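# Sort three desk items onto matching low shelves

## Task

Take each of the three items lying on the desk and set it on top of whichever low shelf already holds items of the same kind. The robot must not tip over or be left leaning, or the job fails, and an item only counts as placed if it stays there without the robot holding it.

## Robot and tools

ROBOT. A LinearBot: an omnidirectional wheeled base with a column about 1.75 m tall. A carriage rides the column over 1.0 m of travel (lift_m) and carries two identical six-joint arms, each ending in a two-finger gripper. Arm bases sit roughly 0.57 m + lift_m above the floor, at x 0.27 m and y +0.33 m (left) or -0.33 m (right) from the column in the carriage frame; carriage parts hang about 0.15 m below them. A hand reaches about 0.78 m from its shoulder but only about 0.38 m downward. The hand is roughly 0.16 m long, 0.1 m wide, 0.14 m across when open. Parked arm: joints 1 to 6 = 0, 0.05, 0.05, 1.45, 0, 0; with both parked the robot is about 0.95 m wide and 0.7 m long. The wheel motors are weak (2 N m), so contact stops trigger easily. Loose objects may occasionally get nudged by something outside the robot.

CAMERAS. carriage_camera is fixed on the carriage, facing forward and tilted about 20 degrees down. left_wrist_camera and right_wrist_camera look out beyond the fingertips. All images are 672x504.

FRAMES. Base frame: origin on the floor below the base centre, x forward, y left, z up. left_hand and right_hand readings are the midpoint between that hand's finger pads, expressed in the base frame, with quat_wxyz giving orientation (hand z runs along the fingers, fingers open along hand y; a hand pointing straight up with joints 1, 5, 6 at 0 reads 1, 0, 0, 0). The odometry frame is the base frame as it was when the scene began. base_odometry counts wheel rotation, so slip shows up as false travel; heading is positive leftward, between -3.142 and 3.142. Hand readings can be off, especially at long reach.

execute_actions. Argument actions: a list holding one action or none (an empty list just reports state and images). An action may hold base, joints, or both; they start together. base takes exactly one relative command, an offset from where the base last measured itself: translate_m (metres, forward positive, -2 to 2), strafe_m (metres, left positive, -2 to 2) or rotate_rad (radians, counter-clockwise/left positive, -6.3 to 6.3). joints is a single dictionary of absolute targets keyed by joint name, one key per joint you want to move, covering both arms and the lift: lift_m (metres, 0 to 1); for each side, left_ or right_ prefix: joint1_rad -2.617 to 3.054 (vertical-axis swing, 0 forward, positive left), joint2_rad 0 to 3.141 (shoulder: 0 upper arm back and level, 1.57 vertical, 3.14 forward and level), joint3_rad 0 to 3.141 (elbow, 0 folded, 3.14 straight), joint4_rad -1.57 to 1.57 (wrist pitch, positive lifts fingertips), joint5_rad -1.57 to 1.57 (wrist yaw, positive swings fingertips to the RIGHT, opposite to joint 1), joint6_rad -2.094 to 2.094 (roll about the finger axis, positive clockwise viewed from the forearm), gripper_m 0 to 0.093 (pad gap in metres). Done tolerances: lift ±0.004, joint1 ±0.02, joints 2 and 3 ±0.055, joint4 ±0.04, joints 5 and 6 ±0.02, gripper ±0.004. Arm joints 1 to 3 move at up to 1.8 rad/s, 4 to 6 up to 2.7 rad/s; an action lasts at most 15 s. Joints left out may keep pushing to older targets without the status showing it. Unknown keys or out-of-range numbers get the whole call rejected with no motion. cameras: list of camera names or all; omitted or null means all, [] means none.

wait: seconds 0 to 10; commands nothing and returns state and images. zoom_image: camera plus region [x0, y0, x1, y1] in pixels of that camera's latest full image, at most 504 by 504. read_manual: licence texts only. finished_scene: scene number; ends the scene irreversibly after the last command has been held, and reports success. Replying with no tool call ends everything.

RESULTS. base_status and joint_status tell how each motion ended: done (for the base, wheels turned the commanded amount even if slipping; a 1 to 2 mm move may stop short yet read done), off_target (resting away from target, possibly still pushing; normal for a gripper holding something), contact_stop or time_out (target dropped, holds where it stopped), joint command not followed with a cause line (a self-collision check refused arm targets; gripper targets still run; the refused targets may be retried on later actions), limit_stop_at_motor_heat. on_its_own lists what this call did not command; held at is the target held, not the position. motor_effort is percent of max, positive toward higher joint values, bracket is the action's peak; readings carry a fixed per-motor bias plus noise. Lift effort grows with load; if it keeps dropping while lowering, a hand or load is resting on something. drive_wheels larger at rest than after a free drive means the base is still pressing on something. Joint torques and Motor temperatures lines follow joint order. After a stop reported in one call, later motion calls in the same reply are skipped.

CAUTIONS. Base contact stops fire late or not at all; arms have none and spring back once freed. After a blocked drive, back off about 0.2 m the way you came (or rotate back), again if still pressed; a retry may be needed. Beware driving under a table edge the column will hit, and never reverse into such an edge. Tipping is permanent: worst with carriage high, arms extended, loads, pulling, or abrupt stops; about 1.5 kg per hand with both arms forward can topple it; only images reveal leaning. A hand sags 10 to 17 cm under 1 kg and a straight arm may not lift 1 kg. Grip force is about 45 to 60 N per pad. Keep the arms from striking or pressing each other; to free a refused arm, move it clear alone, then the other. Stretched arms heat quickly: warning at 75 °C, arm paused at 90 °C, arm drops at 100 °C. The robot keeps holding its last command while you think. Avoid drops, slips, slams and hard pushes.

Each tool is called after ">>>" in YAML: its name, and indented under it one key for each argument.

## Session

>>> execute_actions:
  actions: []

Scene clock: 0.00 s.
Joint torques (N m, as the arm reports them, + toward a larger angle): no reading
Motor temperatures (°C, as the motors report them): left_arm=[22 18 19 19 20 22] | right_arm=[22 19 22 19 22 20]
base_odometry: x=+0.000 y=+0.000 heading=+0.000 (m, m, rad; odometry frame)
base_status: not commanded
joint_positions: lift_m=+0.301 left_joint1_rad=+0.008 left_joint2_rad=+0.049 left_joint3_rad=+0.013 left_joint4_rad=+1.412 left_joint5_rad=+0.010 left_joint6_rad=-0.037 left_gripper_m=+0.095 right_joint1_rad=-0.022 right_joint2_rad=+0.032 right_joint3_rad=+0.060 right_joint4_rad=+1.494 right_joint5_rad=-0.017 right_joint6_rad=+0.036 right_gripper_m=+0.095
joint_status: not commanded
motor_effort: lift_m=+19 drive_wheels=+0 (%)
left_hand: x=+0.3114 y=+0.3085 z=+1.2793 quat_wxyz=(+0.995, +0.003, +0.097, -0.015) (m; base frame)
right_hand: x=+0.2721 y=-0.3070 z=+1.2947 quat_wxyz=(+1.000, -0.008, +0.025, +0.007) (m; base frame)
pictures: carriage_camera, left_wrist_camera, right_wrist_camera
Images, in order (width x height): carriage_camera 672x504, left_wrist_camera 672x504, right_wrist_camera 672x504.

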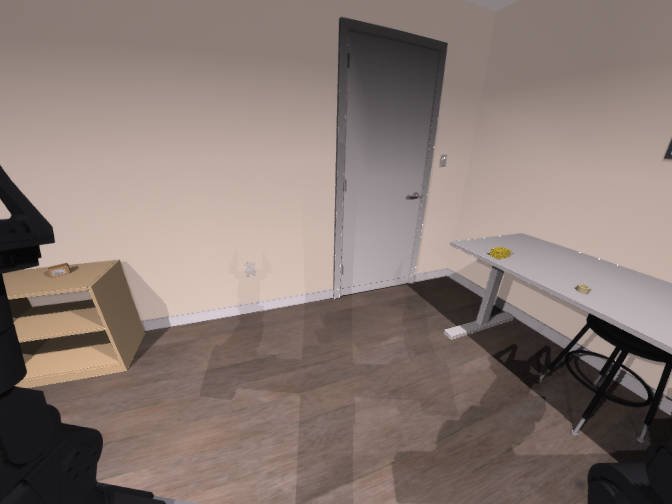

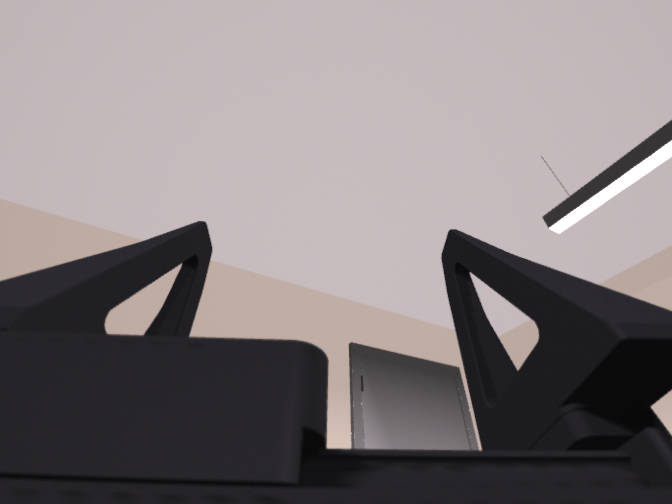

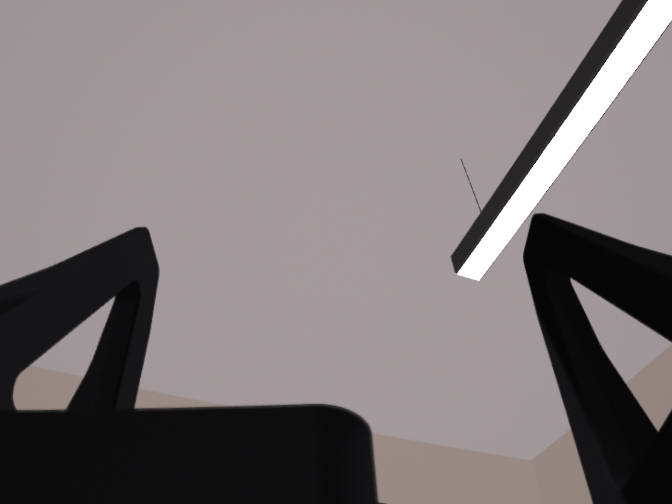

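Look around.

>>> execute_actions:
  actions:
    - {"base":{"rotate_rad":-0.9}}
  cameras: ["carriage_camera"]

>>> execute_actions:
  actions:
    - {"base":{"rotate_rad":1.8}}
  cameras: ["carriage_camera"]

Scene clock: 7.90 s.
Joint torques (N m, as the arm reports them, + toward a larger angle): left_arm=[-0.45  4.16  6.35 -0.09  0.09  0.01] | right_arm=[-0.45  4.83  7.07 -0.49  0.07  0.04]
Motor temperatures (°C, as the motors report them): left_arm=[22 18 20 19 20 22] | right_arm=[22 20 23 19 22 20]
base_odometry: x=+0.000 y=+0.000 heading=-0.899 (m, m, rad; odometry frame)
base_status: done
joint_positions: lift_m=+0.301 left_joint1_rad=+0.008 left_joint2_rad=+0.049 left_joint3_rad=+0.013 left_joint4_rad=+1.412 left_joint5_rad=+0.010 left_joint6_rad=-0.037 left_gripper_m=+0.095 right_joint1_rad=-0.022 right_joint2_rad=+0.032 right_joint3_rad=+0.060 right_joint4_rad=+1.494 right_joint5_rad=-0.017 right_joint6_rad=+0.036 right_gripper_m=+0.095
joint_status: not commanded
motor_effort: lift_m=+18(19) drive_wheels=+15(41) (%)
left_hand: x=+0.3114 y=+0.3085 z=+1.2793 quat_wxyz=(+0.995, +0.003, +0.097, -0.015) (m; base frame)
right_hand: x=+0.2721 y=-0.3070 z=+1.2947 quat_wxyz=(+1.000, -0.008, +0.025, +0.007) (m; base frame)
pictures: carriage_camera
Images, in order (width x height): carriage_camera 672x504.

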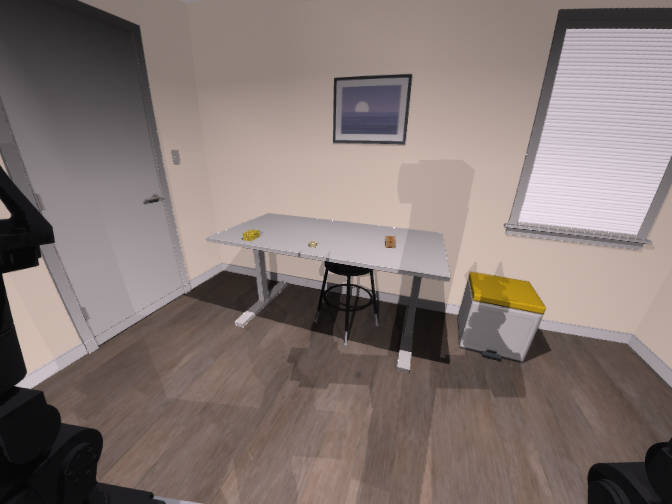

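Scene clock: 11.20 s.
Joint torques (N m, as the arm reports them, + toward a larger angle): left_arm=[-0.4   4.13  6.39 -0.1   0.08  0.01] | right_arm=[-0.53  4.73  7.09 -0.5   0.07  0.04]
Motor temperatures (°C, as the motors report them): left_arm=[22 19 21 19 20 22] | right_arm=[22 20 24 19 22 20]
base_odometry: x=+0.000 y=+0.000 heading=+0.900 (m, m, rad; odometry frame)
base_status: done
joint_positions: lift_m=+0.301 left_joint1_rad=+0.008 left_joint2_rad=+0.049 left_joint3_rad=+0.013 left_joint4_rad=+1.412 left_joint5_rad=+0.010 left_joint6_rad=-0.037 left_gripper_m=+0.095 right_joint1_rad=-0.022 right_joint2_rad=+0.032 right_joint3_rad=+0.060 right_joint4_rad=+1.494 right_joint5_rad=-0.017 right_joint6_rad=+0.036 right_gripper_m=+0.095
joint_status: not commanded
motor_effort: lift_m=+19(19) drive_wheels=+15(50) (%)
left_hand: x=+0.3114 y=+0.3085 z=+1.2793 quat_wxyz=(+0.995, +0.003, +0.097, -0.015) (m; base frame)
right_hand: x=+0.2722 y=-0.3070 z=+1.2947 quat_wxyz=(+1.000, -0.008, +0.025, +0.007) (m; base frame)
pictures: carriage_camera
Images, in order (width x height): carriage_camera 672x504.

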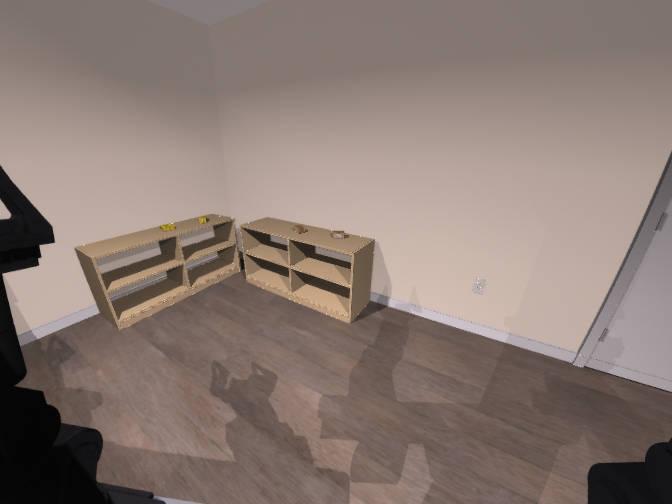

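>>> zoom_image:
  camera: "carriage_camera"
  region: [60,190,400,330]

>>> execute_actions:
  actions:
    - {"base":{"rotate_rad":-1.9}}
  cameras: ["carriage_camera"]

>>> zoom_image:
  camera: "carriage_camera"
  region: [180,190,500,330]

Region (60, 190, 400, 330) of carriage_camera's 672x504 image, scaled by 1.482, with more detail than that image has; it fills the top 208 rows of this view, and the rest is white.

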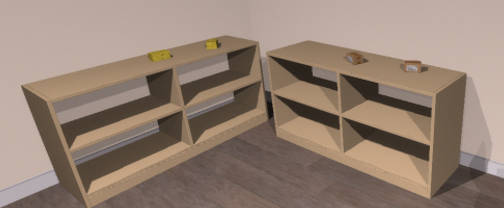

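Scene clock: 20.67 s.
Joint torques (N m, as the arm reports them, + toward a larger angle): left_arm=[-0.43  4.12  6.36 -0.09  0.09  0.01] | right_arm=[-0.53  4.86  7.15 -0.49  0.07  0.01]
Motor temperatures (°C, as the motors report them): left_arm=[22 19 21 19 20 22] | right_arm=[22 20 25 19 22 20]
base_odometry: x=+0.001 y=+0.000 heading=-0.999 (m, m, rad; odometry frame)
base_status: done
joint_positions: lift_m=+0.301 left_joint1_rad=+0.008 left_joint2_rad=+0.049 left_joint3_rad=+0.013 left_joint4_rad=+1.412 left_joint5_rad=+0.008 left_joint6_rad=-0.037 left_gripper_m=+0.095 right_joint1_rad=-0.022 right_joint2_rad=+0.032 right_joint3_rad=+0.060 right_joint4_rad=+1.493 right_joint5_rad=-0.017 right_joint6_rad=+0.036 right_gripper_m=+0.095
joint_status: not commanded
motor_effort: lift_m=+18(18) drive_wheels=+15(50) (%)
left_hand: x=+0.3115 y=+0.3087 z=+1.2793 quat_wxyz=(+0.995, +0.002, +0.097, -0.015) (m; base frame)
right_hand: x=+0.2723 y=-0.3070 z=+1.2947 quat_wxyz=(+1.000, -0.008, +0.025, +0.007) (m; base frame)
pictures: carriage_camera
Images, in order (width x height): carriage_camera 672x504.

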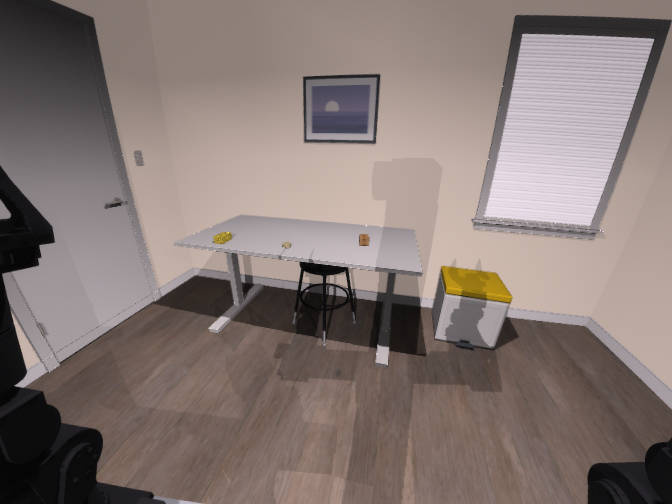

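Region (180, 190, 500, 330) of carriage_camera's 672x504 image, scaled by 1.575, with more detail than that image has; it fills the top 220 rows of this view, and the rest is white.

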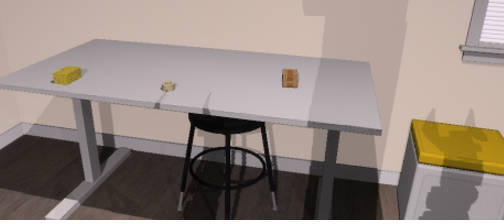

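>>> execute_actions:
  actions:
    - {"base":{"rotate_rad":-0.29},"joints":{"lift_m":0.5,"right_joint2_rad":2.0,"right_joint3_rad":1.4,"right_joint4_rad":-0.97,"left_joint2_rad":2.0,"left_joint3_rad":1.4,"left_joint4_rad":-0.97}}

Scene clock: 52.23 s.
Joint torques (N m, as the arm reports them, + toward a larger angle): left_arm=[ -0.45 -11.8    8.36   0.28   0.11   0.01] | right_arm=[ -0.56 -12.87   9.     0.12   0.08   0.03]
Motor temperatures (°C, as the motors report them): left_arm=[22 20 24 19 20 22] | right_arm=[22 22 28 20 22 20]
base_odometry: x=+0.001 y=+0.000 heading=-1.288 (m, m, rad; odometry frame)
base_status: done
joint_positions: lift_m=+0.500 left_joint1_rad=+0.008 left_joint2_rad=+1.992 left_joint3_rad=+1.375 left_joint4_rad=-0.959 left_joint5_rad=+0.008 left_joint6_rad=-0.037 left_gripper_m=+0.095 right_joint1_rad=-0.022 right_joint2_rad=+2.000 right_joint3_rad=+1.381 right_joint4_rad=-0.967 right_joint5_rad=-0.017 right_joint6_rad=+0.036 right_gripper_m=+0.095
joint_status: all done
motor_effort: lift_m=+19(27) drive_wheels=+20(40) (%)
left_hand: x=+0.6218 y=+0.3111 z=+1.0750 quat_wxyz=(-0.002, -0.022, +1.000, -0.004) (m; base frame)
right_hand: x=+0.6210 y=-0.3148 z=+1.0737 quat_wxyz=(-0.007, +0.029, +1.000, +0.009) (m; base frame)
pictures: carriage_camera, left_wrist_camera, right_wrist_camera
Images, in order (width x height): carriage_camera 672x504, left_wrist_camera 672x504, right_wrist_camera 672x504.

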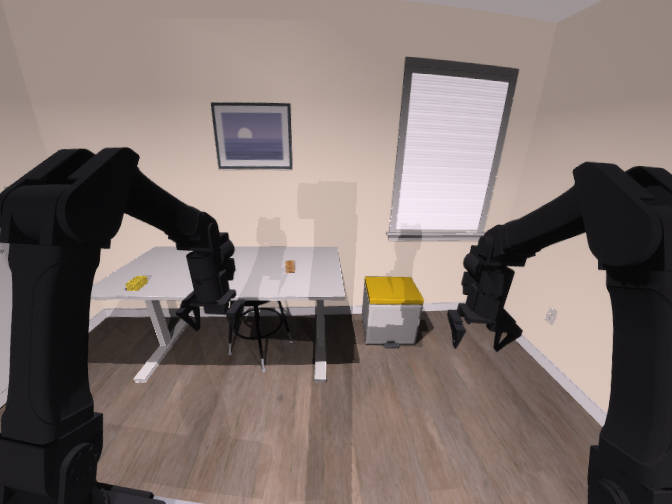

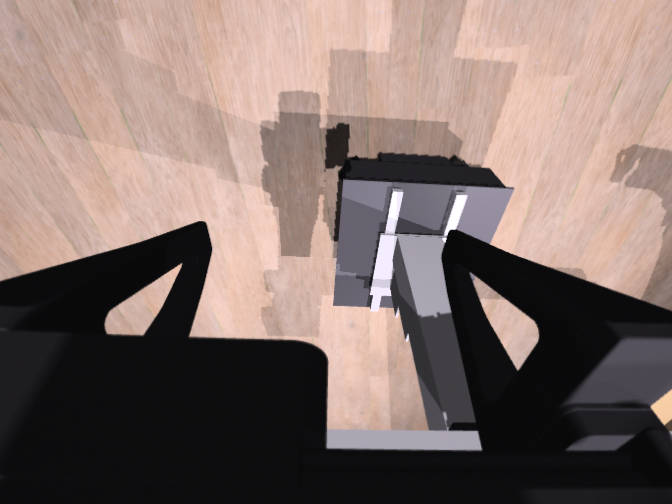

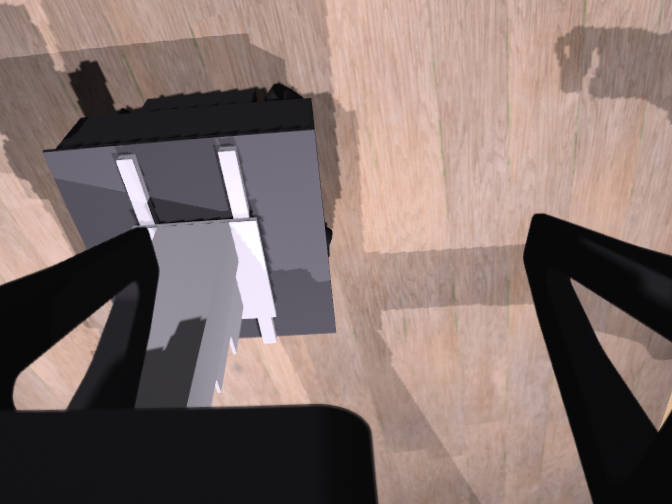

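>>> execute_actions:
  actions:
    - {"base":{"translate_m":0.95},"joints":{"left_joint2_rad":2.5,"left_joint3_rad":2.2,"left_joint4_rad":-1.15}}

Scene clock: 83.57 s.
Joint torques (N m, as the arm reports them, + toward a larger angle): left_arm=[ -0.51 -16.89   7.89   0.67   0.11   0.01] | right_arm=[ -0.55 -12.73   9.03   0.15   0.09   0.02]
Motor temperatures (°C, as the motors report them): left_arm=[22 29 27 20 20 22] | right_arm=[22 30 31 20 22 20]
base_odometry: x=+0.264 y=-0.913 heading=-1.289 (m, m, rad; odometry frame)
base_status: done
joint_positions: lift_m=+0.500 left_joint1_rad=+0.008 left_joint2_rad=+2.494 left_joint3_rad=+2.189 left_joint4_rad=-1.147 left_joint5_rad=+0.008 left_joint6_rad=-0.037 left_gripper_m=+0.095 right_joint1_rad=-0.022 right_joint2_rad=+2.000 right_joint3_rad=+1.381 right_joint4_rad=-0.968 right_joint5_rad=-0.017 right_joint6_rad=+0.036 right_gripper_m=+0.095
joint_status: all done
motor_effort: lift_m=+19(19) drive_wheels=-13(49) (%)
left_hand: x=+0.7719 y=+0.3123 z=+1.0716 quat_wxyz=(+0.059, -0.022, +0.998, -0.005) (m; base frame)
right_hand: x=+0.6206 y=-0.3148 z=+1.0737 quat_wxyz=(-0.008, +0.029, +1.000, +0.009) (m; base frame)
pictures: carriage_camera, left_wrist_camera, right_wrist_camera
Images, in order (width x height): carriage_camera 672x504, left_wrist_camera 672x504, right_wrist_camera 672x504.

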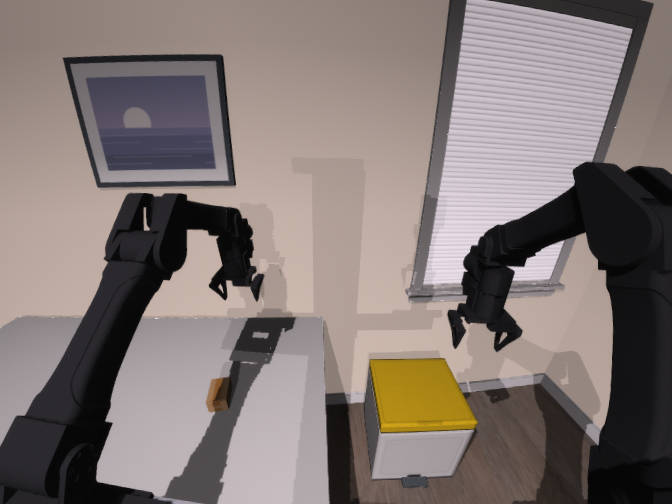

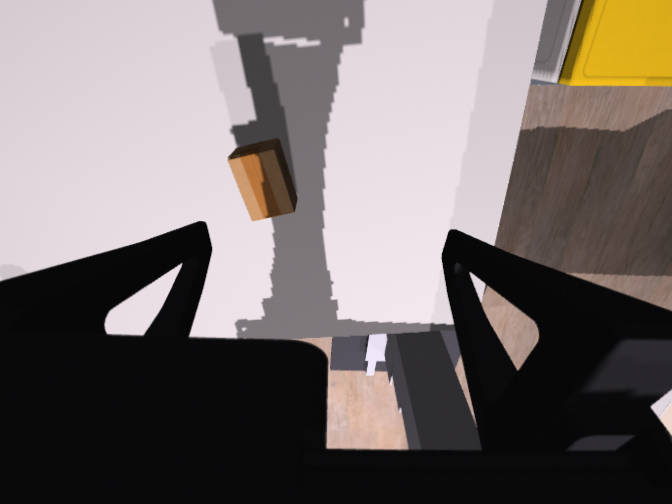

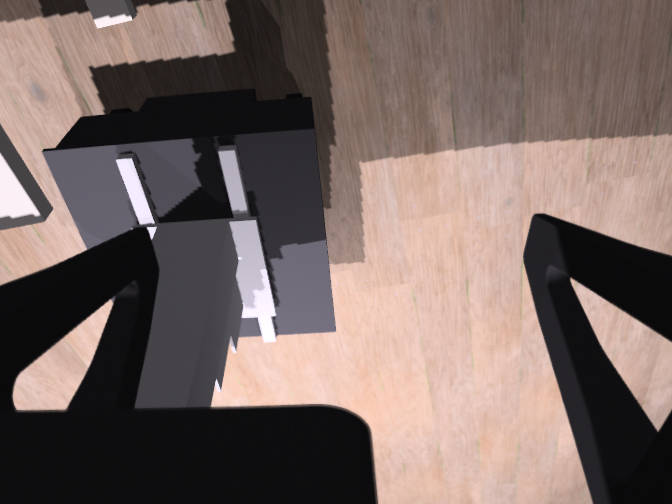

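>>> execute_actions:
  actions:
    - {"base":{"strafe_m":0.06},"joints":{"lift_m":0.36,"left_joint6_rad":-0.28,"left_joint2_rad":2.4,"left_joint3_rad":2.0,"left_joint4_rad":-1.15}}

Scene clock: 95.07 s.
Joint torques (N m, as the arm reports them, + toward a larger angle): left_arm=[ -0.52 -15.89   5.53   0.51   0.1   -0.06] | right_arm=[ -0.43 -13.13   7.99   0.17   0.07   0.03]
Motor temperatures (°C, as the motors report them): left_arm=[22 35 27 20 20 22] | right_arm=[22 32 32 20 22 20]
base_odometry: x=+0.322 y=-0.896 heading=-1.289 (m, m, rad; odometry frame)
base_status: done
joint_positions: lift_m=+0.360 left_joint1_rad=+0.008 left_joint2_rad=+2.394 left_joint3_rad=+2.017 left_joint4_rad=-1.147 left_joint5_rad=+0.008 left_joint6_rad=-0.273 left_gripper_m=+0.095 right_joint1_rad=-0.023 right_joint2_rad=+2.000 right_joint3_rad=+1.391 right_joint4_rad=-0.969 right_joint5_rad=-0.017 right_joint6_rad=+0.036 right_gripper_m=+0.095
joint_status: all done
motor_effort: lift_m=+15(12) drive_wheels=+2(38) (%)
left_hand: x=+0.7354 y=+0.3123 z=+0.9326 quat_wxyz=(+0.022, -0.140, +0.990, -0.007) (m; base frame)
right_hand: x=+0.6240 y=-0.3151 z=+0.9363 quat_wxyz=(-0.004, +0.029, +1.000, +0.009) (m; base frame)
pictures: carriage_camera, left_wrist_camera, right_wrist_camera
Images, in order (width x height): carriage_camera 672x504, left_wrist_camera 672x504, right_wrist_camera 672x504.

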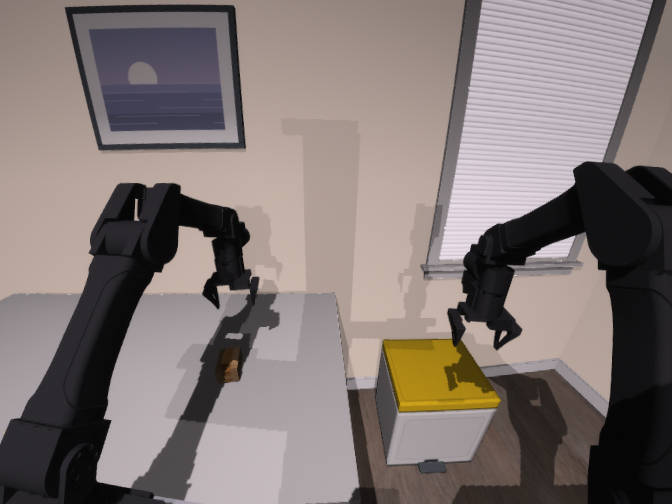

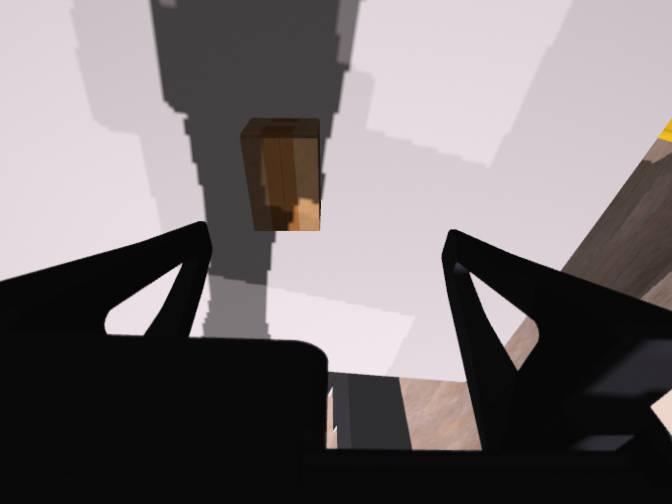

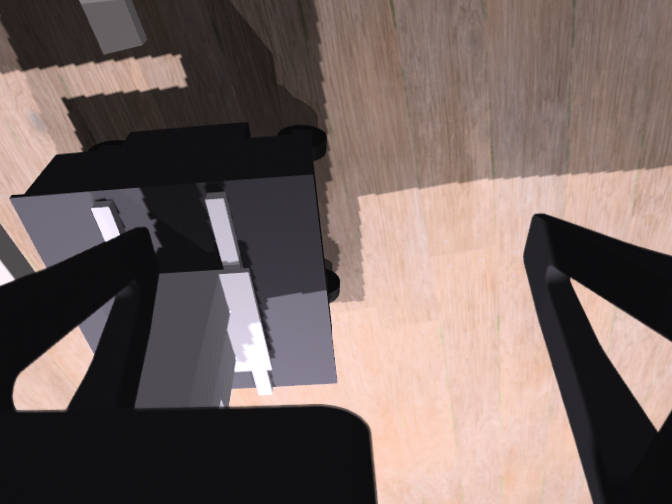

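>>> execute_actions:
  actions:
    - {"base":{"strafe_m":0.03},"joints":{"lift_m":0.27}}
  cameras: ["carriage_camera","left_wrist_camera"]

Scene clock: 103.40 s.
Joint torques (N m, as the arm reports them, + toward a larger angle): left_arm=[ -0.57 -15.89   5.51   0.49   0.08  -0.06] | right_arm=[ -0.38 -13.12   8.06   0.16   0.07   0.02]
Motor temperatures (°C, as the motors report them): left_arm=[22 38 27 20 20 22] | right_arm=[22 34 32 20 22 20]
base_odometry: x=+0.351 y=-0.888 heading=-1.289 (m, m, rad; odometry frame)
base_status: done
joint_positions: lift_m=+0.270 left_joint1_rad=+0.009 left_joint2_rad=+2.394 left_joint3_rad=+2.017 left_joint4_rad=-1.147 left_joint5_rad=+0.008 left_joint6_rad=-0.273 left_gripper_m=+0.095 right_joint1_rad=-0.023 right_joint2_rad=+2.001 right_joint3_rad=+1.391 right_joint4_rad=-0.969 right_joint5_rad=-0.017 right_joint6_rad=+0.036 right_gripper_m=+0.095
joint_status: all done
motor_effort: lift_m=+15(15) drive_wheels=+1(35) (%)
left_hand: x=+0.7354 y=+0.3125 z=+0.8426 quat_wxyz=(+0.022, -0.140, +0.990, -0.007) (m; base frame)
right_hand: x=+0.6238 y=-0.3151 z=+0.8461 quat_wxyz=(-0.004, +0.029, +1.000, +0.009) (m; base frame)
pictures: carriage_camera, left_wrist_camera
Images, in order (width x height): carriage_camera 672x504, left_wrist_camera 672x504.

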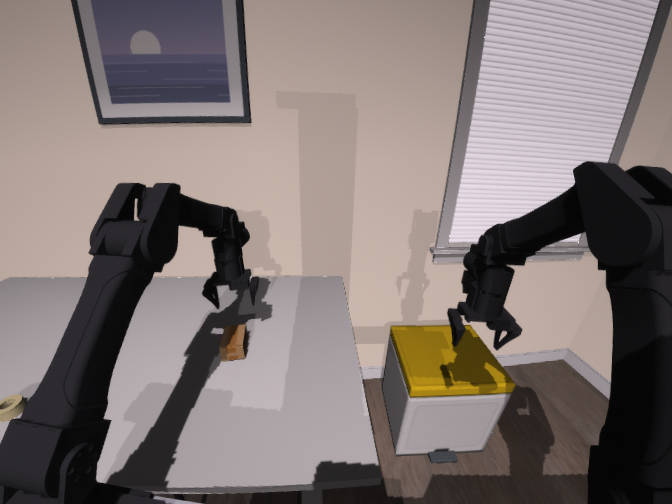

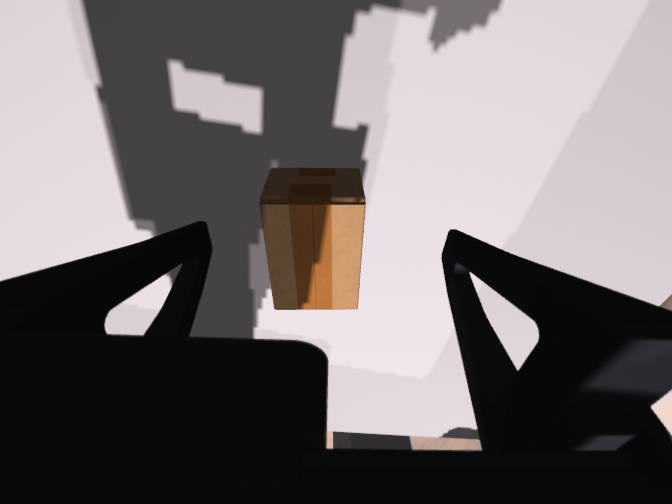

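>>> execute_actions:
  actions:
    - {"joints":{"lift_m":0.2}}
  cameras: ["carriage_camera","left_wrist_camera"]

Scene clock: 108.97 s.
Joint torques (N m, as the arm reports them, + toward a larger angle): left_arm=[ -0.54 -16.32   5.62   0.48   0.09  -0.06] | right_arm=[ -0.45 -13.23   8.06   0.16   0.08   0.03]
Motor temperatures (°C, as the motors report them): left_arm=[22 39 26 20 20 22] | right_arm=[22 34 33 20 22 20]
base_odometry: x=+0.351 y=-0.888 heading=-1.289 (m, m, rad; odometry frame)
base_status: not commanded
joint_positions: lift_m=+0.200 left_joint1_rad=+0.009 left_joint2_rad=+2.398 left_joint3_rad=+2.017 left_joint4_rad=-1.147 left_joint5_rad=+0.008 left_joint6_rad=-0.273 left_gripper_m=+0.095 right_joint1_rad=-0.023 right_joint2_rad=+2.002 right_joint3_rad=+1.391 right_joint4_rad=-0.969 right_joint5_rad=-0.017 right_joint6_rad=+0.036 right_gripper_m=+0.095
joint_status: all done
motor_effort: lift_m=+15(17) drive_wheels=+1(1) (%)
left_hand: x=+0.7350 y=+0.3125 z=+0.7707 quat_wxyz=(+0.020, -0.140, +0.990, -0.007) (m; base frame)
right_hand: x=+0.6237 y=-0.3151 z=+0.7757 quat_wxyz=(-0.005, +0.029, +1.000, +0.009) (m; base frame)
pictures: carriage_camera, left_wrist_camera
Images, in order (width x height): carriage_camera 672x504, left_wrist_camera 672x504.

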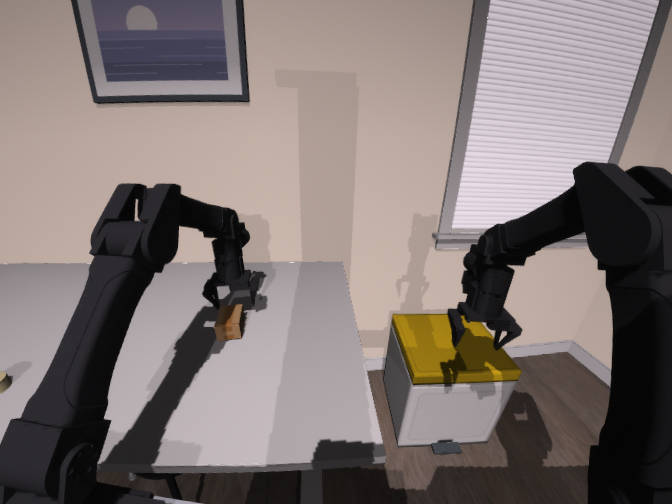

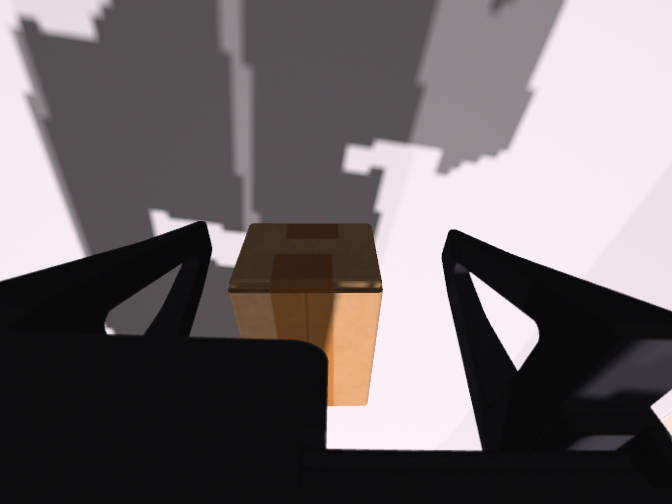

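>>> execute_actions:
  actions:
    - {"base":{"translate_m":-0.04}}
  cameras: []

>>> execute_actions:
  actions:
    - {"joints":{"lift_m":0.165,"left_joint1_rad":0.03}}
  cameras: ["carriage_camera","left_wrist_camera"]

Scene clock: 118.10 s.
Joint torques (N m, as the arm reports them, + toward a larger angle): left_arm=[ -0.53 -16.18   5.61   0.48   0.09  -0.06] | right_arm=[ -0.46 -13.19   7.94   0.17   0.07   0.03]
Motor temperatures (°C, as the motors report them): left_arm=[22 42 26 20 20 22] | right_arm=[22 35 33 20 22 20]
base_odometry: x=+0.340 y=-0.850 heading=-1.289 (m, m, rad; odometry frame)
base_status: done
joint_positions: lift_m=+0.200 left_joint1_rad=+0.009 left_joint2_rad=+2.398 left_joint3_rad=+2.017 left_joint4_rad=-1.147 left_joint5_rad=+0.008 left_joint6_rad=-0.273 left_gripper_m=+0.095 right_joint1_rad=-0.023 right_joint2_rad=+2.002 right_joint3_rad=+1.391 right_joint4_rad=-0.969 right_joint5_rad=-0.017 right_joint6_rad=+0.036 right_gripper_m=+0.095
joint_status: not commanded
motor_effort: lift_m=+15(15) drive_wheels=-8(27) (%)
left_hand: x=+0.7350 y=+0.3125 z=+0.7707 quat_wxyz=(+0.020, -0.140, +0.990, -0.007) (m; base frame)
right_hand: x=+0.6237 y=-0.3151 z=+0.7757 quat_wxyz=(-0.005, +0.029, +1.000, +0.009) (m; base frame)
pictures: none
No camera images: the call's "cameras" was empty. Leave "cameras" out to get every camera's image.

Scene clock: 118.77 s.
Joint torques (N m, as the arm reports them, + toward a larger angle): left_arm=[ -0.18 -16.01   5.59   0.5    0.11  -0.05] | right_arm=[ -0.39 -13.35   8.07   0.18   0.08   0.02]
Motor temperatures (°C, as the motors report them): left_arm=[22 42 26 20 20 22] | right_arm=[22 36 33 20 22 20]
base_odometry: x=+0.340 y=-0.850 heading=-1.289 (m, m, rad; odometry frame)
base_status: not commanded
joint_positions: lift_m=+0.165 left_joint1_rad=+0.027 left_joint2_rad=+2.394 left_joint3_rad=+2.017 left_joint4_rad=-1.149 left_joint5_rad=+0.006 left_joint6_rad=-0.274 left_gripper_m=+0.095 right_joint1_rad=-0.023 right_joint2_rad=+2.004 right_joint3_rad=+1.391 right_joint4_rad=-0.970 right_joint5_rad=-0.017 right_joint6_rad=+0.036 right_gripper_m=+0.095
joint_status: all done
motor_effort: lift_m=+14(15) drive_wheels=+3(7) (%)
left_hand: x=+0.7348 y=+0.3213 z=+0.7375 quat_wxyz=(+0.022, -0.150, +0.988, -0.006) (m; base frame)
right_hand: x=+0.6233 y=-0.3151 z=+0.7402 quat_wxyz=(-0.006, +0.029, +1.000, +0.009) (m; base frame)
pictures: carriage_camera, left_wrist_camera
Images, in order (width x height): carriage_camera 672x504, left_wrist_camera 672x504.

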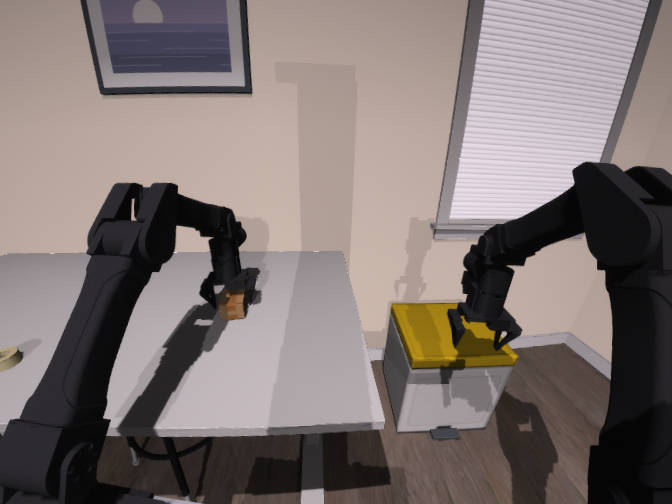

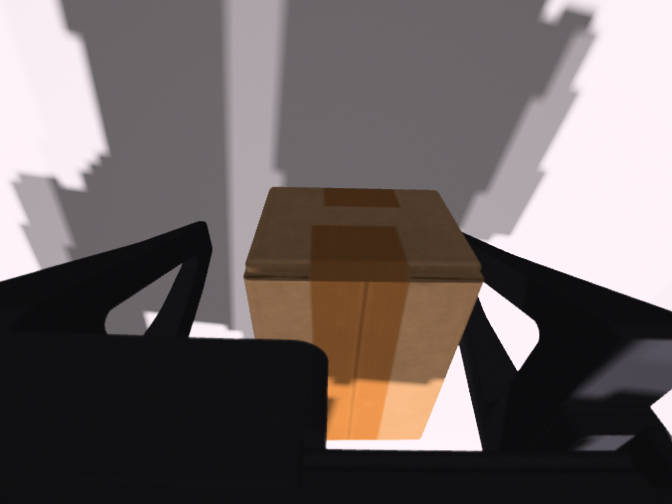

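Between fingers now; grasp.

>>> execute_actions:
  actions:
    - {"joints":{"left_gripper_m":0.03}}
  cameras: ["left_wrist_camera"]

>>> execute_actions:
  actions:
    - {"joints":{"lift_m":0.4,"left_joint2_rad":2.0,"left_joint3_rad":1.4,"left_joint4_rad":-0.97}}
  cameras: []

>>> execute_actions:
  actions:
    - {"base":{"strafe_m":0.85}}

Scene clock: 129.03 s.
Joint torques (N m, as the arm reports them, + toward a larger angle): left_arm=[ -0.24 -15.92   5.57   0.5    0.16  -0.04] | right_arm=[ -0.46 -13.4    8.12   0.17   0.06   0.02]
Motor temperatures (°C, as the motors report them): left_arm=[22 44 26 20 20 22] | right_arm=[22 37 33 20 22 20]
base_odometry: x=+0.340 y=-0.850 heading=-1.289 (m, m, rad; odometry frame)
base_status: not commanded
joint_positions: lift_m=+0.165 left_joint1_rad=+0.028 left_joint2_rad=+2.394 left_joint3_rad=+2.017 left_joint4_rad=-1.149 left_joint5_rad=+0.000 left_joint6_rad=-0.275 left_gripper_m=+0.060 right_joint1_rad=-0.023 right_joint2_rad=+2.004 right_joint3_rad=+1.391 right_joint4_rad=-0.970 right_joint5_rad=-0.017 right_joint6_rad=+0.036 right_gripper_m=+0.095
joint_status: left_gripper_m off_target (ended at +0.060, target +0.030)
motor_effort: lift_m=+14(14) drive_wheels=+3(3) (%)
left_hand: x=+0.7348 y=+0.3228 z=+0.7375 quat_wxyz=(+0.022, -0.150, +0.988, -0.003) (m; base frame)
right_hand: x=+0.6233 y=-0.3151 z=+0.7402 quat_wxyz=(-0.006, +0.029, +1.000, +0.009) (m; base frame)
pictures: left_wrist_camera
Images, in order (width x height): left_wrist_camera 672x504.

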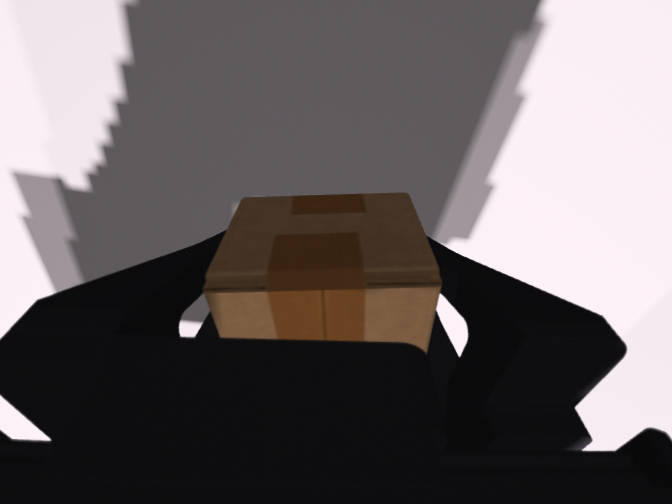

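Scene clock: 130.63 s.
Joint torques (N m, as the arm reports them, + toward a larger angle): left_arm=[ -0.29 -12.12   5.86   0.47   0.13  -0.04] | right_arm=[ -0.36 -13.26   7.95   0.19   0.06   0.02]
Motor temperatures (°C, as the motors report them): left_arm=[22 44 26 20 20 22] | right_arm=[22 37 33 20 22 20]
base_odometry: x=+0.340 y=-0.850 heading=-1.289 (m, m, rad; odometry frame)
base_status: not commanded
joint_positions: lift_m=+0.400 left_joint1_rad=+0.028 left_joint2_rad=+1.995 left_joint3_rad=+1.408 left_joint4_rad=-0.972 left_joint5_rad=+0.003 left_joint6_rad=-0.275 left_gripper_m=+0.060 right_joint1_rad=-0.023 right_joint2_rad=+2.003 right_joint3_rad=+1.391 right_joint4_rad=-0.970 right_joint5_rad=-0.017 right_joint6_rad=+0.036 right_gripper_m=+0.095
joint_status: all done
motor_effort: lift_m=+21(25) drive_wheels=+3(5) (%)
left_hand: x=+0.6290 y=+0.3193 z=+0.9813 quat_wxyz=(+0.005, -0.150, +0.989, -0.002) (m; base frame)
right_hand: x=+0.6233 y=-0.3151 z=+0.9746 quat_wxyz=(-0.006, +0.029, +1.000, +0.009) (m; base frame)
pictures: none
No camera images: the call's "cameras" was empty. Leave "cameras" out to get every camera's image.

Scene clock: 134.73 s.
Joint torques (N m, as the arm reports them, + toward a larger angle): left_arm=[ -0.37 -12.04   6.     0.48   0.11  -0.04] | right_arm=[ -0.56 -13.29   8.08   0.16   0.06   0.04]
Motor temperatures (°C, as the motors report them): left_arm=[22 44 26 20 20 22] | right_arm=[22 37 33 20 22 20]
base_odometry: x=+1.156 y=-0.613 heading=-1.289 (m, m, rad; odometry frame)
base_status: done
joint_positions: lift_m=+0.400 left_joint1_rad=+0.029 left_joint2_rad=+1.995 left_joint3_rad=+1.408 left_joint4_rad=-0.972 left_joint5_rad=+0.005 left_joint6_rad=-0.275 left_gripper_m=+0.060 right_joint1_rad=-0.023 right_joint2_rad=+2.003 right_joint3_rad=+1.391 right_joint4_rad=-0.970 right_joint5_rad=-0.017 right_joint6_rad=+0.036 right_gripper_m=+0.095
joint_status: not commanded
motor_effort: lift_m=+21(21) drive_wheels=-6(32) (%)
left_hand: x=+0.6291 y=+0.3197 z=+0.9813 quat_wxyz=(+0.005, -0.151, +0.988, -0.003) (m; base frame)
right_hand: x=+0.6233 y=-0.3151 z=+0.9746 quat_wxyz=(-0.006, +0.029, +1.000, +0.009) (m; base frame)
pictures: carriage_camera, left_wrist_camera, right_wrist_camera
Images, in order (width x height): carriage_camera 672x504, left_wrist_camera 672x504, right_wrist_camera 672x504.

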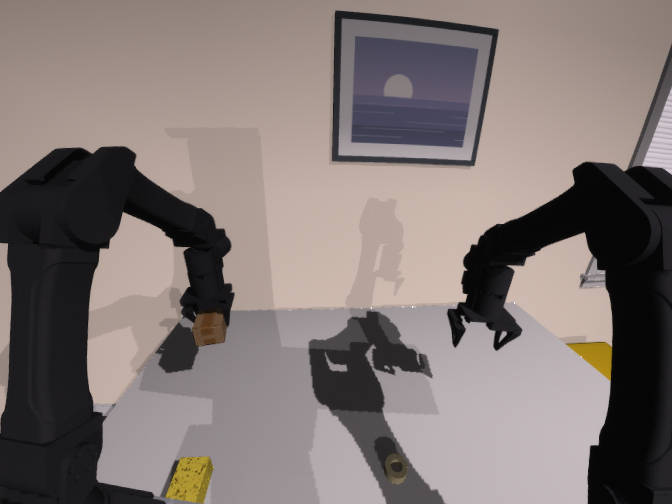

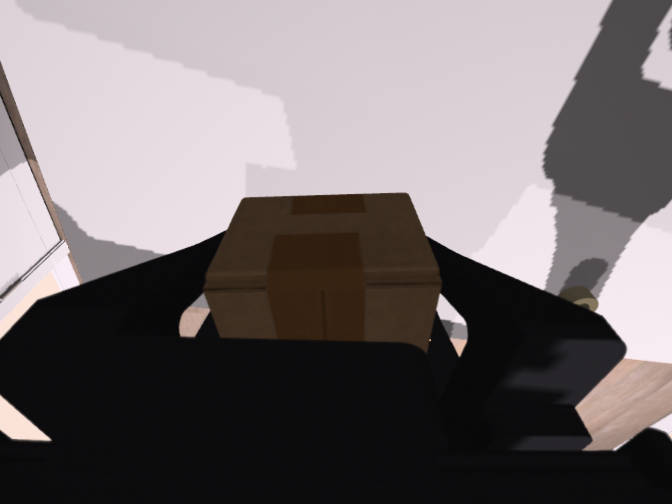

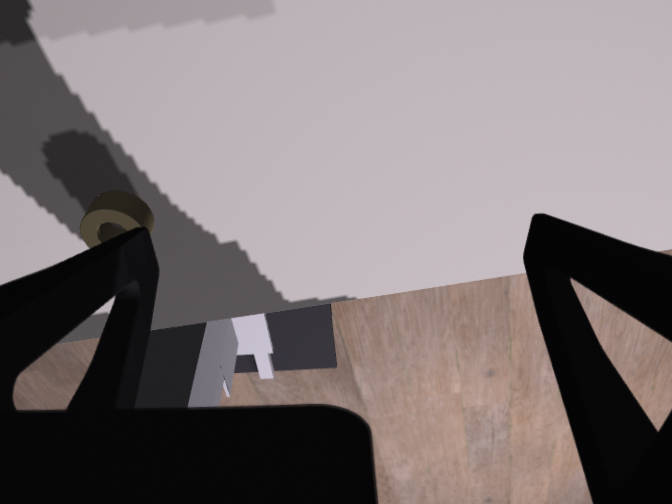

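>>> execute_actions:
  actions:
    - {"base":{"translate_m":-0.09}}
  cameras: []

>>> execute_actions:
  actions:
    - {"base":{"strafe_m":0.17},"joints":{"lift_m":0.3}}

Scene clock: 144.30 s.
Joint torques (N m, as the arm reports them, + toward a larger angle): left_arm=[ -0.37 -12.04   6.04   0.4    0.12  -0.05] | right_arm=[ -0.47 -13.26   8.     0.14   0.07   0.03]
Motor temperatures (°C, as the motors report them): left_arm=[22 42 26 20 20 22] | right_arm=[22 38 33 20 22 20]
base_odometry: x=+1.132 y=-0.526 heading=-1.288 (m, m, rad; odometry frame)
base_status: done
joint_positions: lift_m=+0.400 left_joint1_rad=+0.029 left_joint2_rad=+1.995 left_joint3_rad=+1.408 left_joint4_rad=-0.971 left_joint5_rad=+0.005 left_joint6_rad=-0.275 left_gripper_m=+0.060 right_joint1_rad=-0.023 right_joint2_rad=+2.003 right_joint3_rad=+1.391 right_joint4_rad=-0.969 right_joint5_rad=-0.017 right_joint6_rad=+0.036 right_gripper_m=+0.095
joint_status: not commanded
motor_effort: lift_m=+21(21) drive_wheels=-7(28) (%)
left_hand: x=+0.6292 y=+0.3197 z=+0.9813 quat_wxyz=(+0.006, -0.151, +0.988, -0.003) (m; base frame)
right_hand: x=+0.6235 y=-0.3151 z=+0.9746 quat_wxyz=(-0.006, +0.029, +1.000, +0.009) (m; base frame)
pictures: none
No camera images: the call's "cameras" was empty. Leave "cameras" out to get every camera's image.

Scene clock: 146.33 s.
Joint torques (N m, as the arm reports them, + toward a larger angle): left_arm=[ -0.38 -12.15   5.97   0.43   0.09  -0.04] | right_arm=[ -0.5  -13.27   8.     0.21   0.09   0.02]
Motor temperatures (°C, as the motors report them): left_arm=[22 42 26 20 20 22] | right_arm=[22 38 33 20 22 20]
base_odometry: x=+1.295 y=-0.479 heading=-1.288 (m, m, rad; odometry frame)
base_status: done
joint_positions: lift_m=+0.300 left_joint1_rad=+0.030 left_joint2_rad=+1.997 left_joint3_rad=+1.408 left_joint4_rad=-0.970 left_joint5_rad=+0.006 left_joint6_rad=-0.275 left_gripper_m=+0.060 right_joint1_rad=-0.023 right_joint2_rad=+2.004 right_joint3_rad=+1.391 right_joint4_rad=-0.970 right_joint5_rad=-0.017 right_joint6_rad=+0.036 right_gripper_m=+0.095
joint_status: all done
motor_effort: lift_m=+15(15) drive_wheels=-7(26) (%)
left_hand: x=+0.6294 y=+0.3197 z=+0.8814 quat_wxyz=(+0.005, -0.152, +0.988, -0.004) (m; base frame)
right_hand: x=+0.6233 y=-0.3151 z=+0.8751 quat_wxyz=(-0.006, +0.029, +1.000, +0.009) (m; base frame)
pictures: carriage_camera, left_wrist_camera, right_wrist_camera
Images, in order (width x height): carriage_camera 672x504, left_wrist_camera 672x504, right_wrist_camera 672x504.

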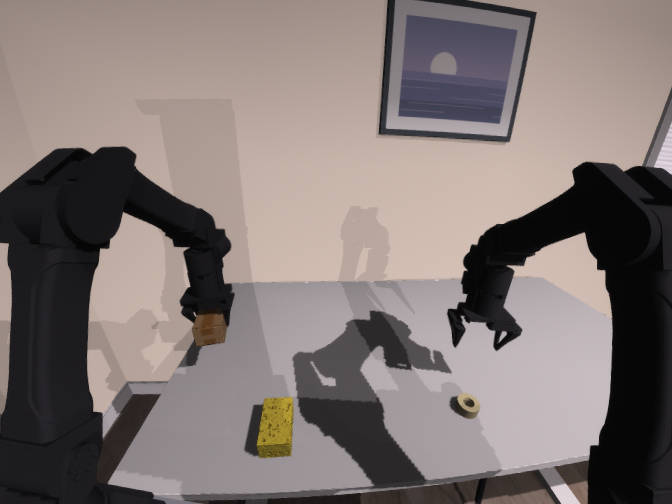

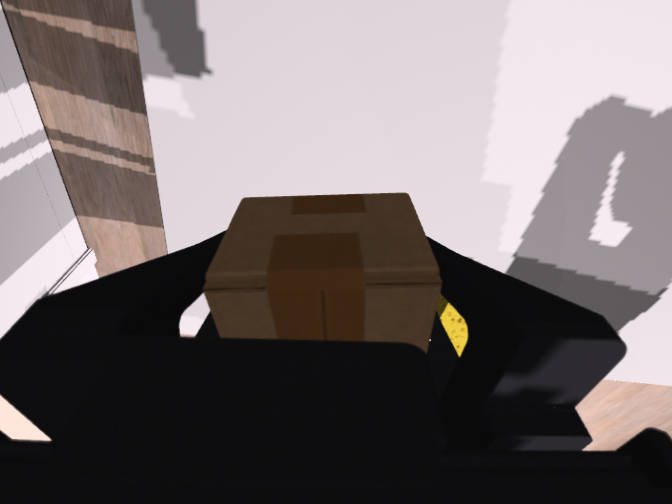

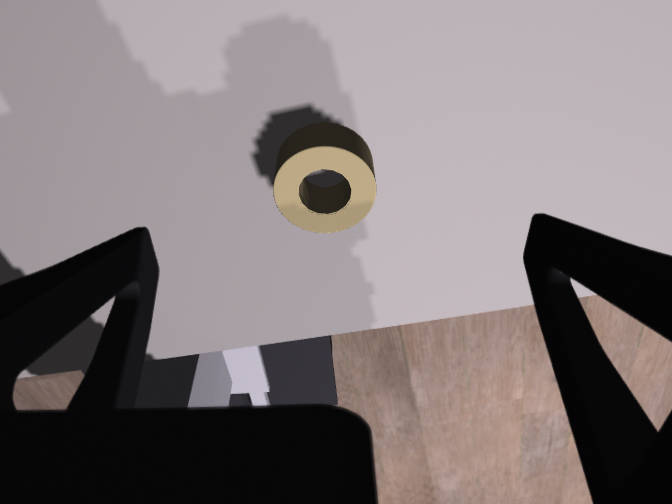

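>>> execute_actions:
  actions:
    - {"joints":{"lift_m":0.2,"left_joint2_rad":1.6,"left_joint3_rad":1.2,"left_joint4_rad":-1.1}}

Scene clock: 153.73 s.
Joint torques (N m, as the arm reports them, + toward a larger angle): left_arm=[-0.47 -9.38  6.41  0.51  0.1  -0.04] | right_arm=[ -0.47 -13.25   8.02   0.19   0.06   0.02]
Motor temperatures (°C, as the motors report them): left_arm=[22 41 26 20 20 22] | right_arm=[22 39 33 20 22 20]
base_odometry: x=+1.295 y=-0.479 heading=-1.288 (m, m, rad; odometry frame)
base_status: not commanded
joint_positions: lift_m=+0.200 left_joint1_rad=+0.030 left_joint2_rad=+1.609 left_joint3_rad=+1.207 left_joint4_rad=-1.095 left_joint5_rad=+0.006 left_joint6_rad=-0.275 left_gripper_m=+0.060 right_joint1_rad=-0.023 right_joint2_rad=+2.003 right_joint3_rad=+1.391 right_joint4_rad=-0.970 right_joint5_rad=-0.017 right_joint6_rad=+0.036 right_gripper_m=+0.095
joint_status: all done
motor_effort: lift_m=+15(15) drive_wheels=-5(6) (%)
left_hand: x=+0.5575 y=+0.3176 z=+0.8510 quat_wxyz=(+0.036, -0.152, +0.988, -0.008) (m; base frame)
right_hand: x=+0.6234 y=-0.3151 z=+0.7755 quat_wxyz=(-0.005, +0.029, +1.000, +0.009) (m; base frame)
pictures: carriage_camera, left_wrist_camera, right_wrist_camera
Images, in order (width x height): carriage_camera 672x504, left_wrist_camera 672x504, right_wrist_camera 672x504.

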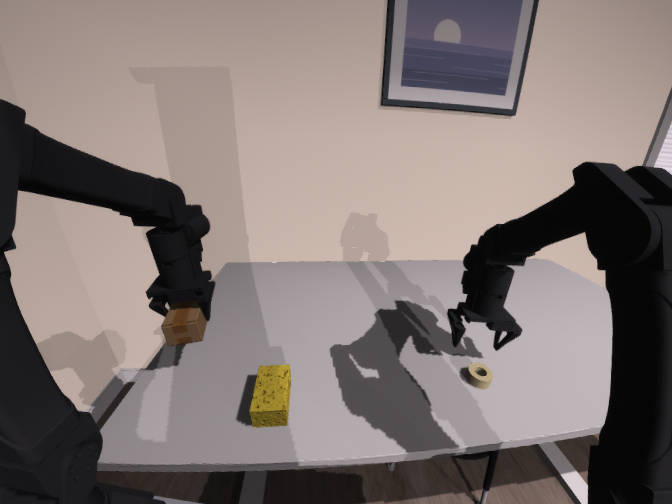

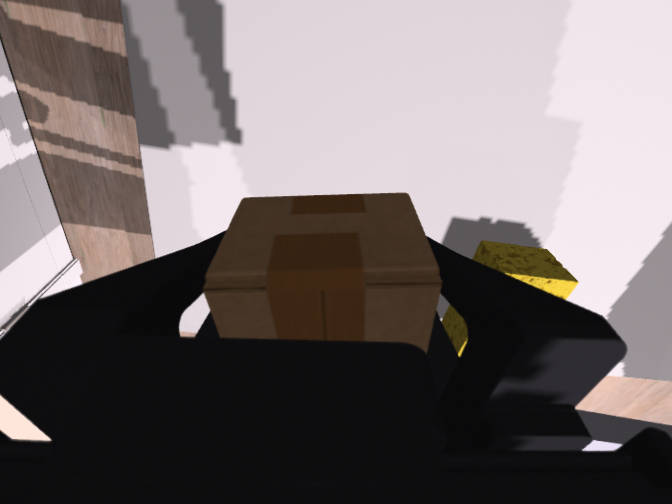

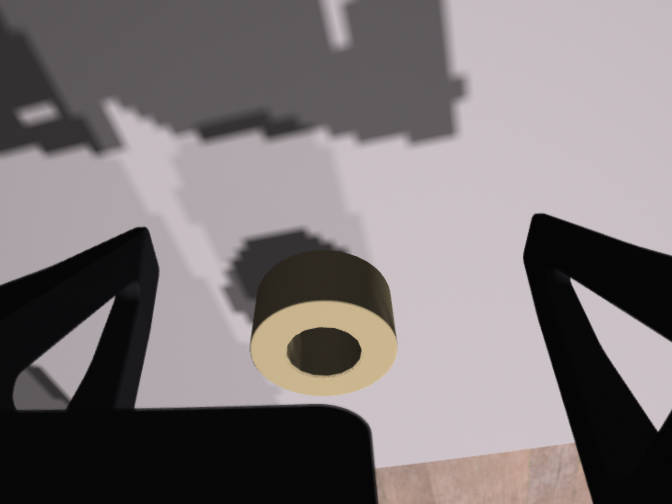

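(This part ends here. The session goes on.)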